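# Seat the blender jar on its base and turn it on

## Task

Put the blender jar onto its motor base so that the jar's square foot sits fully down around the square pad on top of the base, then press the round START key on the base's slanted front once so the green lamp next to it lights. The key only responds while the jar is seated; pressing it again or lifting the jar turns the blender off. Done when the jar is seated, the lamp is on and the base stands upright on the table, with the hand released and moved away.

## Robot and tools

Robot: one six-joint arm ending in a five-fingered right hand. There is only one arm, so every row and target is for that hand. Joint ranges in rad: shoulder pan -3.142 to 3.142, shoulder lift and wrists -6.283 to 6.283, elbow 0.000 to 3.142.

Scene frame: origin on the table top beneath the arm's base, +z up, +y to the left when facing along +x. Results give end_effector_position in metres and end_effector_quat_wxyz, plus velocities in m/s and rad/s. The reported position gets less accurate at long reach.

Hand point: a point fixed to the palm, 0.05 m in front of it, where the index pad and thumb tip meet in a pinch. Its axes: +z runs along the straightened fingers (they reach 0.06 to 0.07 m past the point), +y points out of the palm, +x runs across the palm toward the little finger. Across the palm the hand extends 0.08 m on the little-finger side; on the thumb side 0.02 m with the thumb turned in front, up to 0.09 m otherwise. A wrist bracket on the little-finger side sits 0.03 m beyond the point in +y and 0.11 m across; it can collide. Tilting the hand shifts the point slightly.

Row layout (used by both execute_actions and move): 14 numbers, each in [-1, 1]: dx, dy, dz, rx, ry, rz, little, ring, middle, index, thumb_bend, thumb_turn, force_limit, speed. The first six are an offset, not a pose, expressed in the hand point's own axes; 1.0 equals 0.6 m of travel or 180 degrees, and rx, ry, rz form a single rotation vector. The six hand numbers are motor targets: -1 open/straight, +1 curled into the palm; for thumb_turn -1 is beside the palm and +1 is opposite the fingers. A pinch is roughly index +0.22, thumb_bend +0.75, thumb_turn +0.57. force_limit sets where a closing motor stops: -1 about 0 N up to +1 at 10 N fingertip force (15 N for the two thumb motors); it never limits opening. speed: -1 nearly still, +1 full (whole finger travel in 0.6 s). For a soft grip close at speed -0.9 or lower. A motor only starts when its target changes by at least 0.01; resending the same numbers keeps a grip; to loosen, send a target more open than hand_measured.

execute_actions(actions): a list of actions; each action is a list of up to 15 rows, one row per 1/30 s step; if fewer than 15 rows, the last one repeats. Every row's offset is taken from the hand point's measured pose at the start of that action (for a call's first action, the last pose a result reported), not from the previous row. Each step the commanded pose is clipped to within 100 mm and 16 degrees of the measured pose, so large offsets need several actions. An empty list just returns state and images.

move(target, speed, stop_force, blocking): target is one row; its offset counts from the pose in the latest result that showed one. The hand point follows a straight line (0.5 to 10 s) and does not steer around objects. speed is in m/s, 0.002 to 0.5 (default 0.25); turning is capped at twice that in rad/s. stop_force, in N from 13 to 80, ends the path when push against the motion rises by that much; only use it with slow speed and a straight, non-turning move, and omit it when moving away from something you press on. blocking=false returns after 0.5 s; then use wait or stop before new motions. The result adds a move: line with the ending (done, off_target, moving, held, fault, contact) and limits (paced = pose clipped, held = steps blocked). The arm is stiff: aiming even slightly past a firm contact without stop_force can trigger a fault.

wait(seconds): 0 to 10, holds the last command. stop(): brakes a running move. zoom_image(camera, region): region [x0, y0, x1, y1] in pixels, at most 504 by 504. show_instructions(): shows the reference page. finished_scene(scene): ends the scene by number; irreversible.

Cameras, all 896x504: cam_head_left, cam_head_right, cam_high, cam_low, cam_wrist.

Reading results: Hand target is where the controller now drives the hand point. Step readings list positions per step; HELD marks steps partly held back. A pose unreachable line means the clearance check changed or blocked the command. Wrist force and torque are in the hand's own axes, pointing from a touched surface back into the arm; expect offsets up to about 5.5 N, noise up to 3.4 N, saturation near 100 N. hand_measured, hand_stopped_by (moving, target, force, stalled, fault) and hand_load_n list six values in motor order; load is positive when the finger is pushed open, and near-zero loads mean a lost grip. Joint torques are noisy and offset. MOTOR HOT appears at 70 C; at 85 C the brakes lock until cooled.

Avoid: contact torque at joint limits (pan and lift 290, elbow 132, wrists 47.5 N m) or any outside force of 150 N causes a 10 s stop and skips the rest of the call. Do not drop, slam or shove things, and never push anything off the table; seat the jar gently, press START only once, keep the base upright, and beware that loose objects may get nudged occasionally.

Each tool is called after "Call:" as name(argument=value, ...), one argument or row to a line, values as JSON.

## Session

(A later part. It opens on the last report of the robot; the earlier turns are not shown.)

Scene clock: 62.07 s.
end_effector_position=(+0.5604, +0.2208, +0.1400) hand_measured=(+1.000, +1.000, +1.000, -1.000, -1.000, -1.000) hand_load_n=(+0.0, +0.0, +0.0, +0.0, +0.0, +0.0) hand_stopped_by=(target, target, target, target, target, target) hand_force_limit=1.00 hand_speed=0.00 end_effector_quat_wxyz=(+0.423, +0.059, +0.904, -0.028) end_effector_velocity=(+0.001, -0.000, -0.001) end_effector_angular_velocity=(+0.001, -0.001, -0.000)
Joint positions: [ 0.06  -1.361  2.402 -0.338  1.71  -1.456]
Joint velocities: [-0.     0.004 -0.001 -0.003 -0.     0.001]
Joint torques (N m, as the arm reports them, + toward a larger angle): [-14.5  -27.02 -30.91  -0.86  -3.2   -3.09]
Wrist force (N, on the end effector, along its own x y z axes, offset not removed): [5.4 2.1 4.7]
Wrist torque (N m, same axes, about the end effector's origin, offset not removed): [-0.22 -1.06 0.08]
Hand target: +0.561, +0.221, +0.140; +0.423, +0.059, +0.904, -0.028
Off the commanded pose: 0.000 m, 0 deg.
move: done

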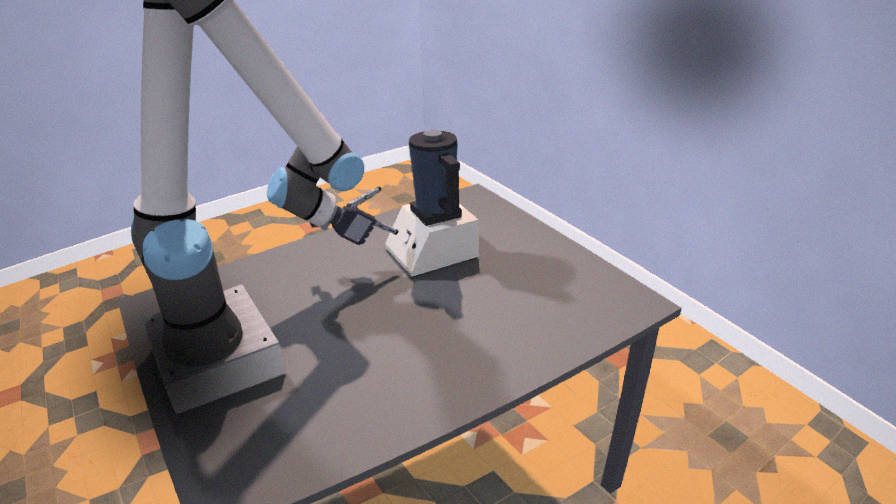

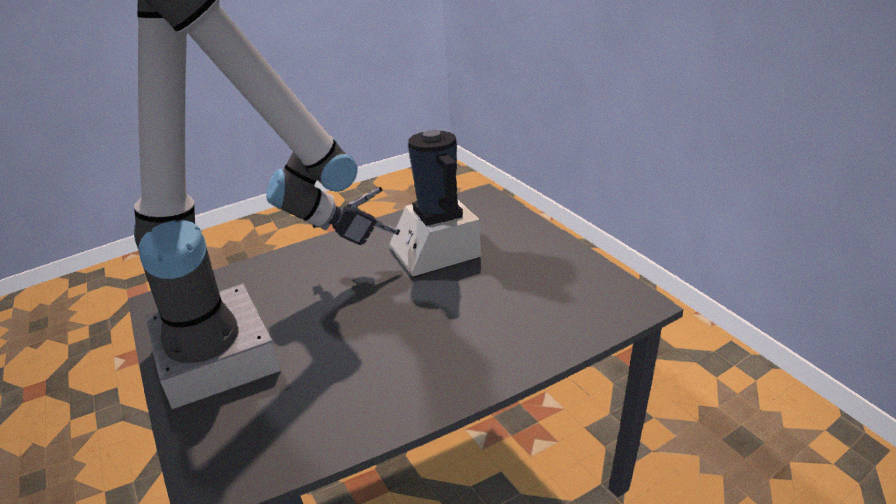

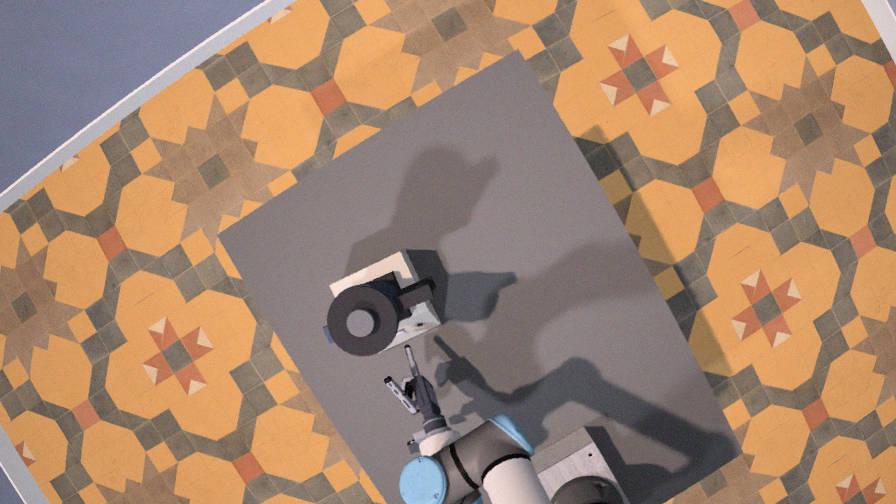

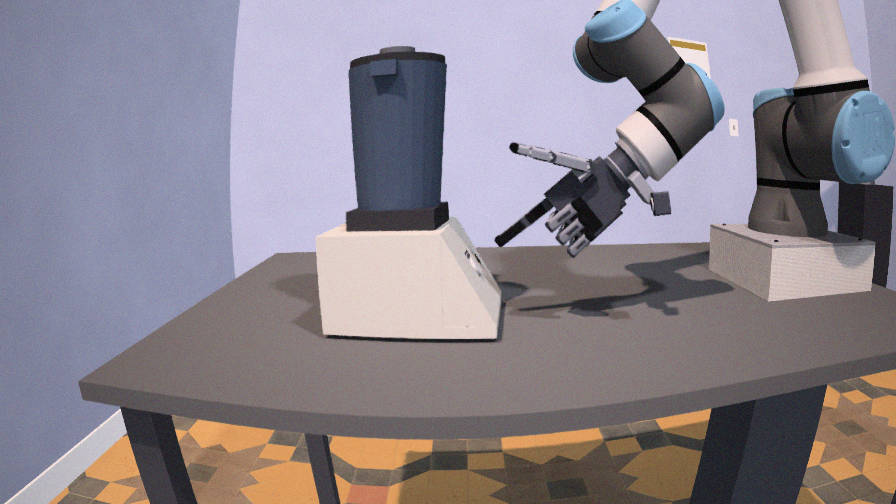

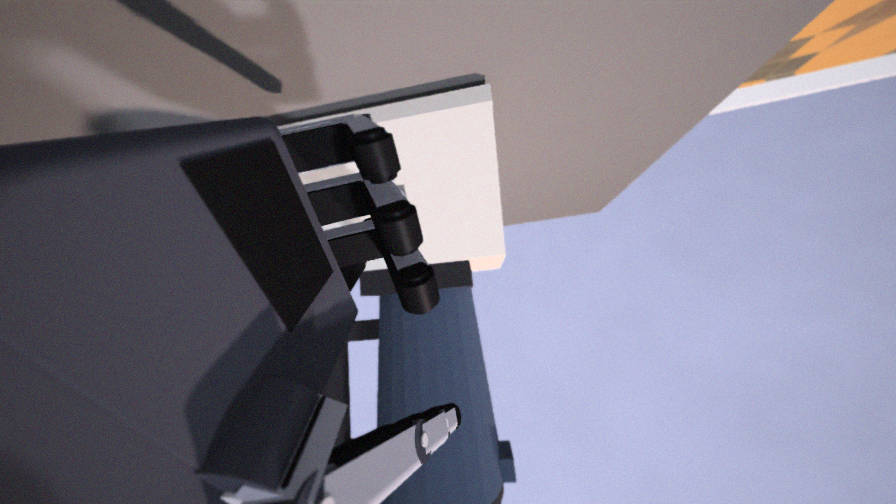

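Call:
move(
  target=[0.013,0.005,0,0,0,0,1,1,1,-1,-1,-1,1,0],
  speed=0.03,
)

Call:
move(
  target=[0,0,0.09,0,0,0,1,1,1,-1,-1,-1,1,0],
  speed=0.012,
  stop_force=13,
)

Call:
zoom_image(
  camera="cam_head_left",
  region=[340,180,500,290],
)

Call:
move(
  target=[0,0,-0.2,0,0,0,1,1,1,-1,-1,-1,1,0],
)

Call:
zoom_image(
  camera="cam_head_left",
  region=[340,180,500,290],
)

Scene clock: 65.17 s.
end_effector_position=(+0.5560, +0.2243, +0.1342) hand_measured=(+1.000, +1.000, +1.000, -1.000, -1.000, -1.000) hand_load_n=(+0.0, +0.0, +0.0, +0.0, +0.0, +0.0) hand_stopped_by=(target, target, target, target, target, target) hand_force_limit=1.00 hand_speed=0.00 end_effector_quat_wxyz=(+0.423, +0.059, +0.904, -0.028) end_effector_velocity=(-0.001, +0.001, -0.002) end_effector_angular_velocity=(+0.000, +0.000, -0.002)
Joint positions: [ 0.071 -1.351  2.409 -0.353  1.718 -1.449]
Joint velocities: [ 0.003  0.003  0.002 -0.004  0.003  0.003]
Joint torques (N m, as the arm reports them, + toward a larger angle): [ 17.48 -25.74  -7.26  -1.17   3.59   1.97]
Wrist force (N, on the end effector, along its own x y z axes, offset not removed): [7.4 0.0 5.5]
Wrist torque (N m, same axes, about the end effector's origin, offset not removed): [-0.58 -1.39 0.13]
Hand target: +0.556, +0.224, +0.134; +0.423, +0.059, +0.904, -0.028
Off the commanded pose: 0.000 m, 0 deg.
move: done

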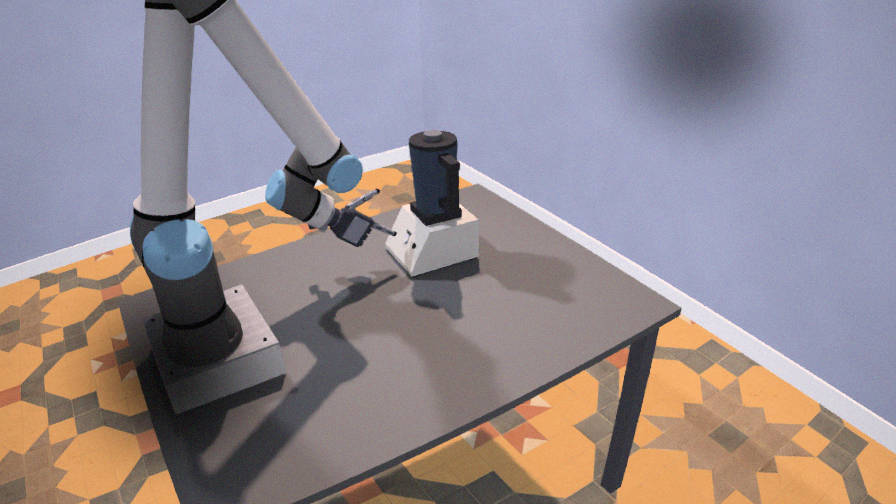

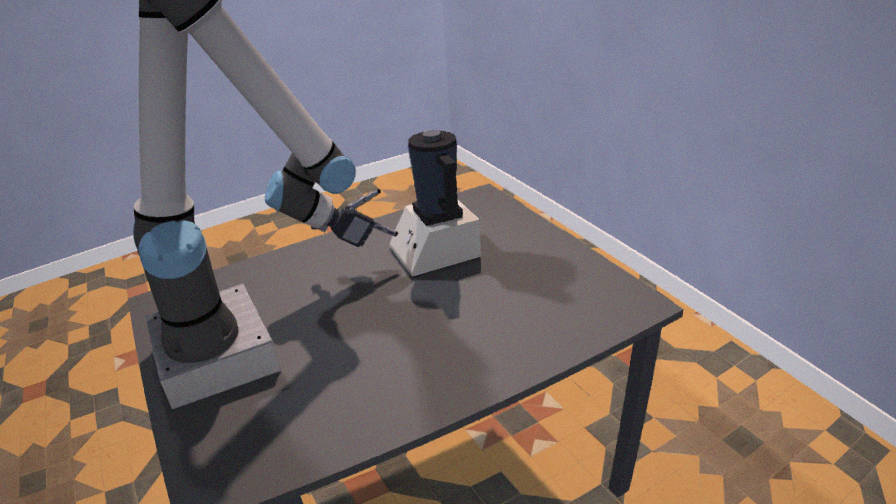

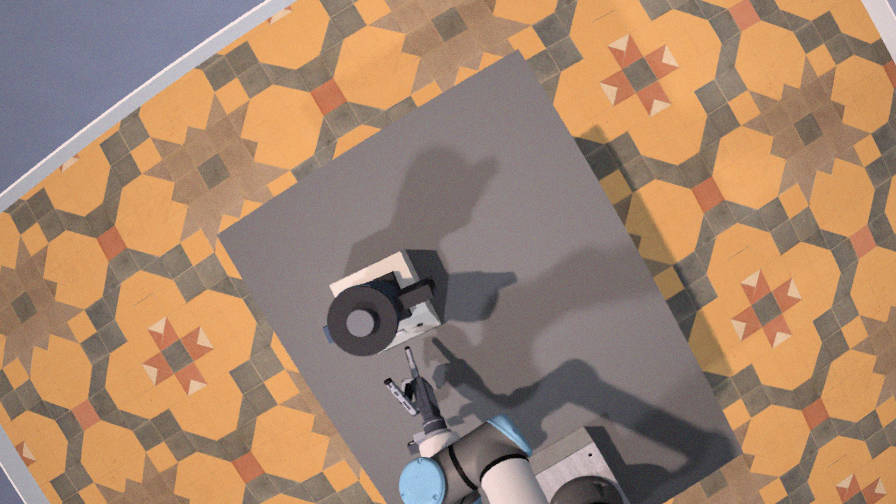

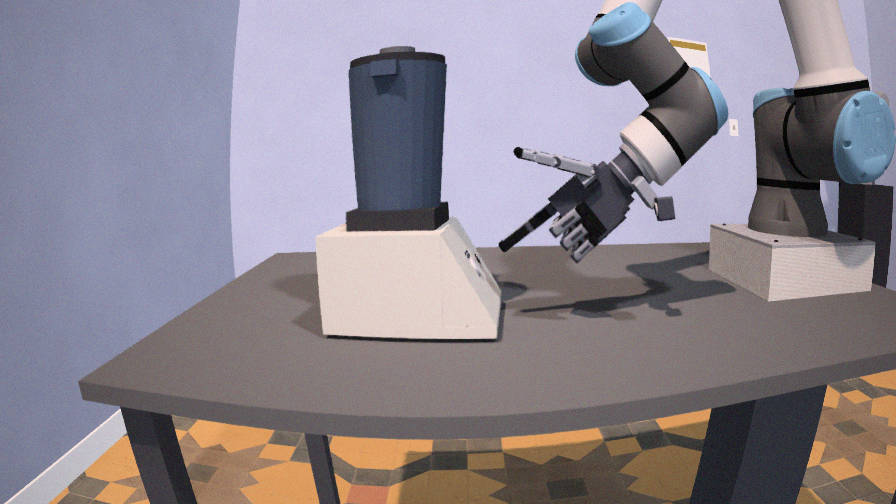

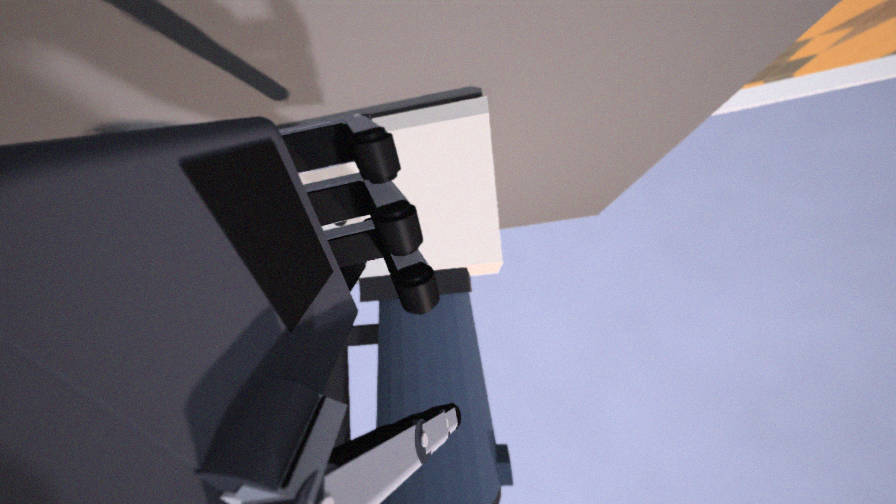

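Scene clock: 69.03 s.
end_effector_position=(+0.5878, +0.2201, +0.1076) hand_measured=(+1.000, +1.000, +1.000, -1.000, -1.000, -1.000) hand_load_n=(+0.0, +0.0, +0.0, +0.0, +0.0, +0.0) hand_stopped_by=(target, target, target, target, target, target) hand_force_limit=1.00 hand_speed=0.00 end_effector_quat_wxyz=(+0.423, +0.059, +0.904, -0.028) end_effector_velocity=(-0.003, +0.000, +0.002) end_effector_angular_velocity=(-0.001, +0.002, +0.001)
Joint positions: [ 0.054 -1.263  2.368 -0.402  1.705 -1.46 ]
Joint velocities: [ 0.001 -0.007  0.004  0.005  0.    -0.001]
Joint torques (N m, as the arm reports them, + toward a larger angle): [  9.05 -52.37 -14.83   0.28   2.27   2.14]
Wrist force (N, on the end effector, along its own x y z axes, offset not removed): [3.8 1.7 -35.0]
Wrist torque (N m, same axes, about the end effector's origin, offset not removed): [2.11 -1.39 -0.11]
Hand target: +0.587, +0.220, +0.108; +0.423, +0.059, +0.904, -0.028
Off the commanded pose: 0.012 m, 0 deg.
move: contact

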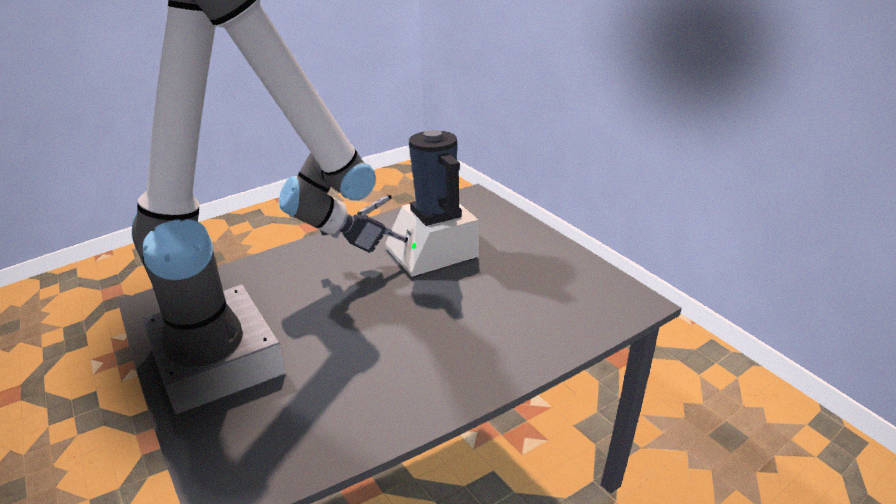

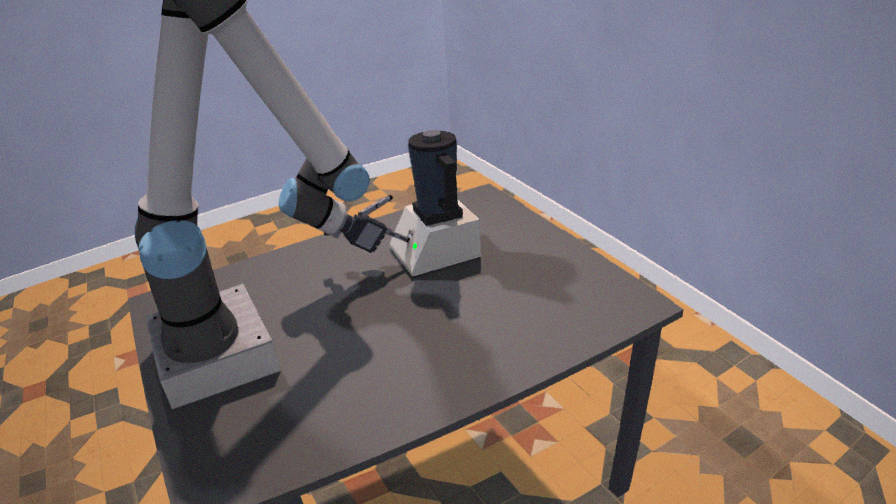

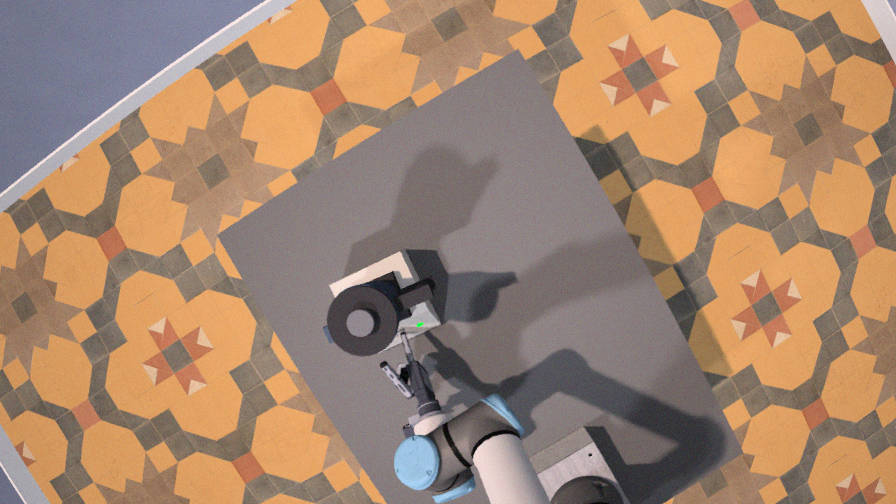

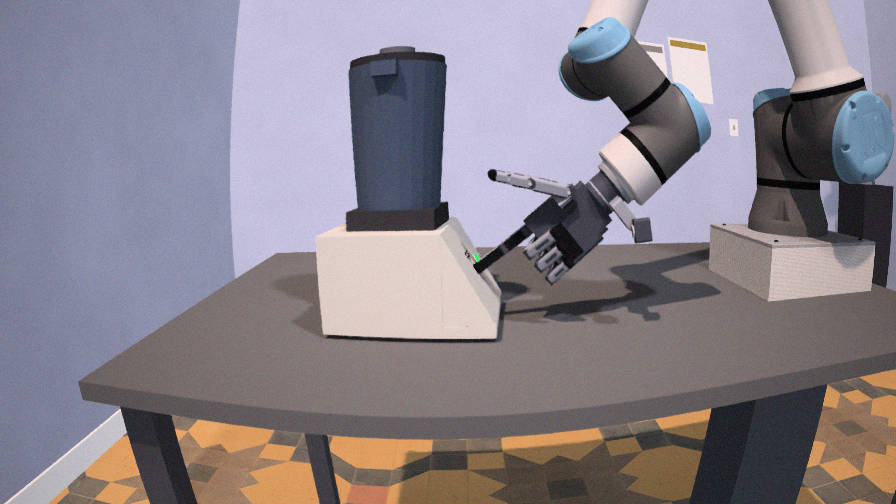

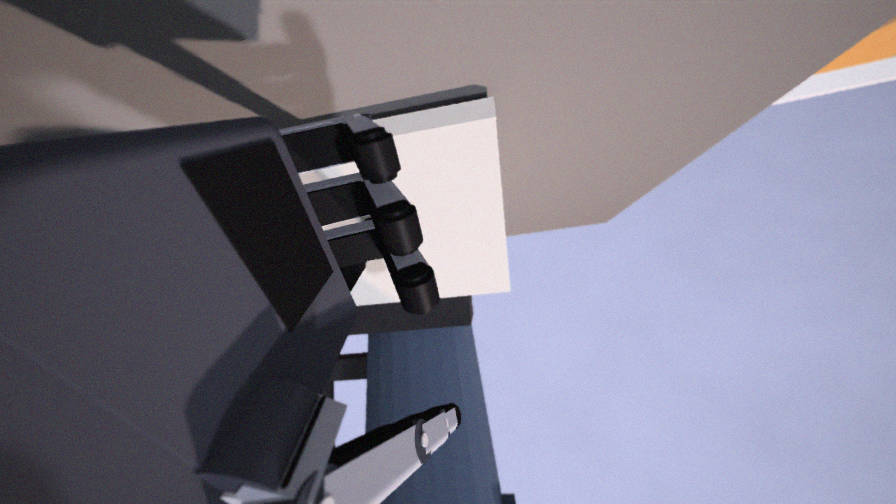

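Region (340, 180, 500, 290) of cam_head_left's 896x504 image, scaled by 3.150, with more detail than that image has; it fills the top 346 rows of this view, and the rest is white.

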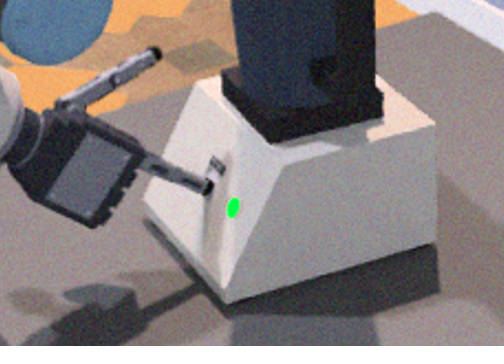

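Scene clock: 70.20 s.
end_effector_position=(+0.4968, +0.2321, +0.1844) hand_measured=(+1.000, +1.000, +1.000, -1.000, -1.000, -1.000) hand_load_n=(+0.0, +0.0, +0.0, +0.0, +0.0, +0.0) hand_stopped_by=(target, target, target, target, target, target) hand_force_limit=1.00 hand_speed=0.00 end_effector_quat_wxyz=(+0.423, +0.059, +0.904, -0.028) end_effector_velocity=(-0.002, +0.000, +0.001) end_effector_angular_velocity=(+0.000, +0.001, +0.001)
Joint positions: [ 0.111 -1.527  2.469 -0.234  1.749 -1.423]
Joint velocities: [ 0.001 -0.005  0.001  0.006  0.     0.001]
Joint torques (N m, as the arm reports them, + toward a larger angle): [ 16.19 -47.19 -11.96   3.83   3.59   1.69]
Wrist force (N, on the end effector, along its own x y z axes, offset not removed): [6.1 1.5 3.2]
Wrist torque (N m, same axes, about the end effector's origin, offset not removed): [-0.21 -1.13 0.11]
Hand target: +0.497, +0.232, +0.185; +0.423, +0.059, +0.904, -0.028
Off the commanded pose: 0.000 m, 0 deg.
move: done

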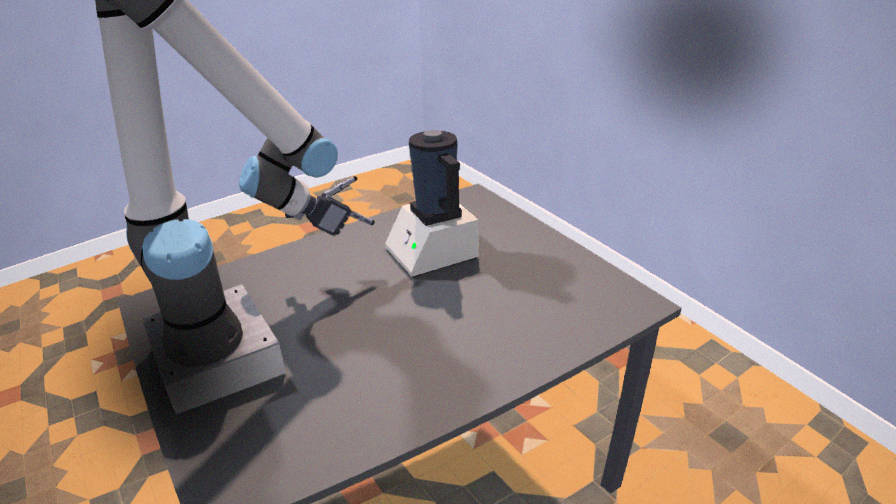

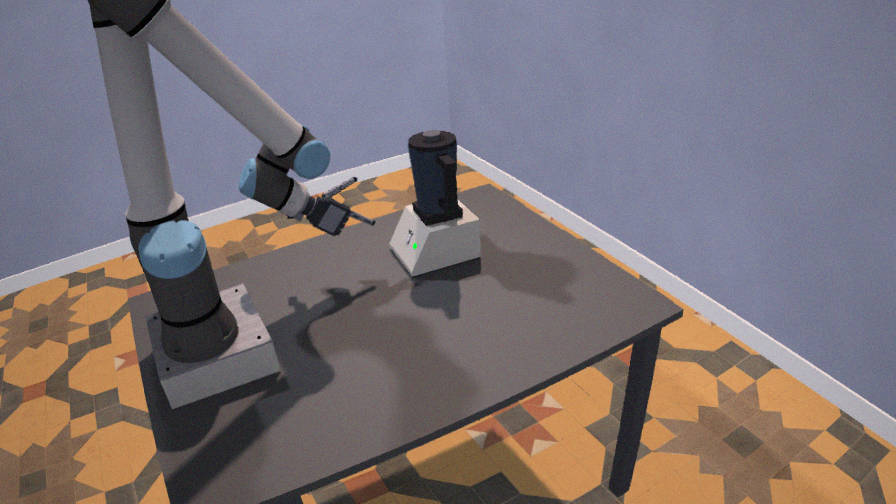

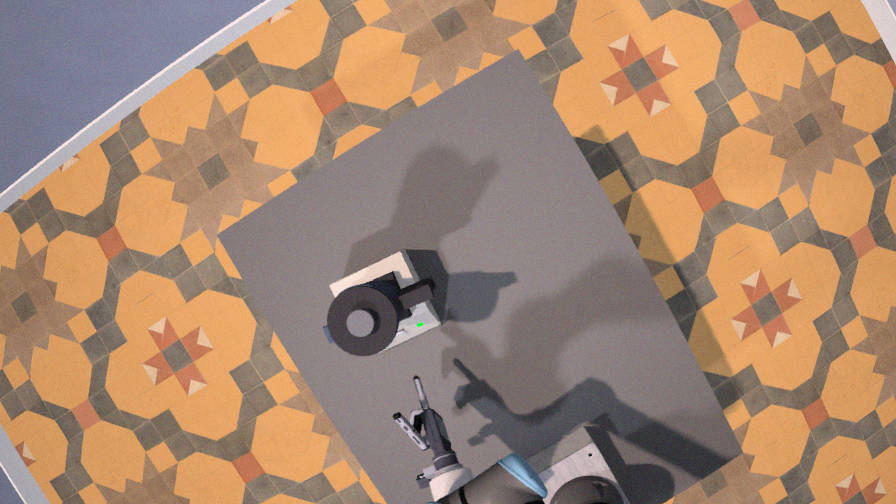

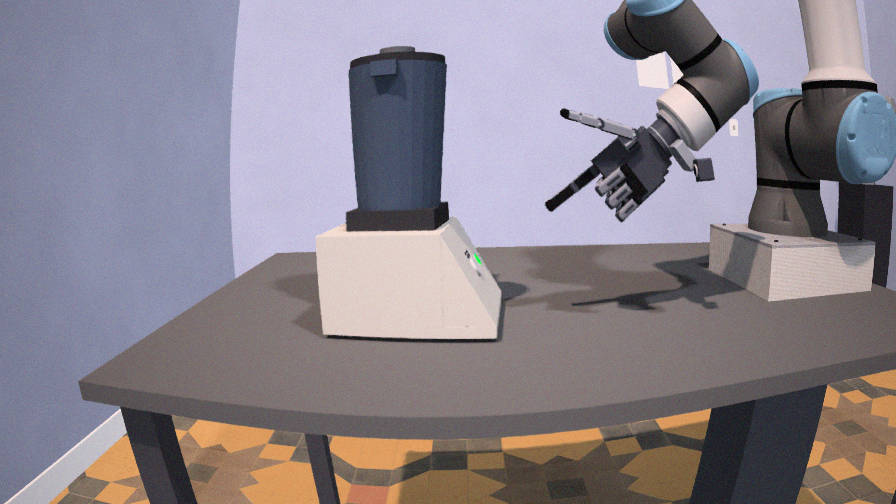

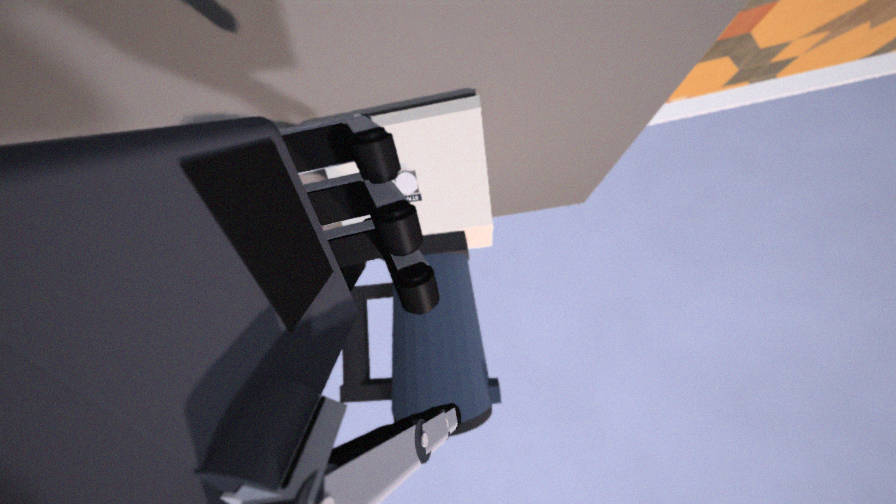

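Region (340, 180, 500, 290) of cam_head_left's 896x504 image, scaled by 3.150, with more detail than that image has; it fills the top 346 rows of this view, and the rest is white.

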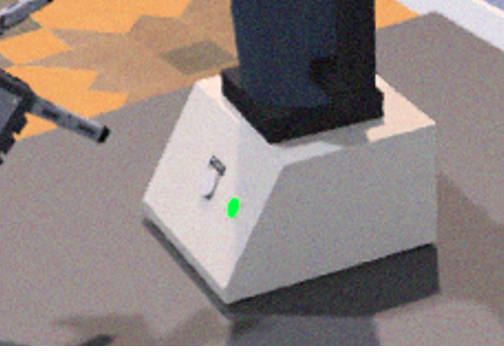

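Call:
finished_scene(
  scene=2,
)

The scene is finished: the task was done.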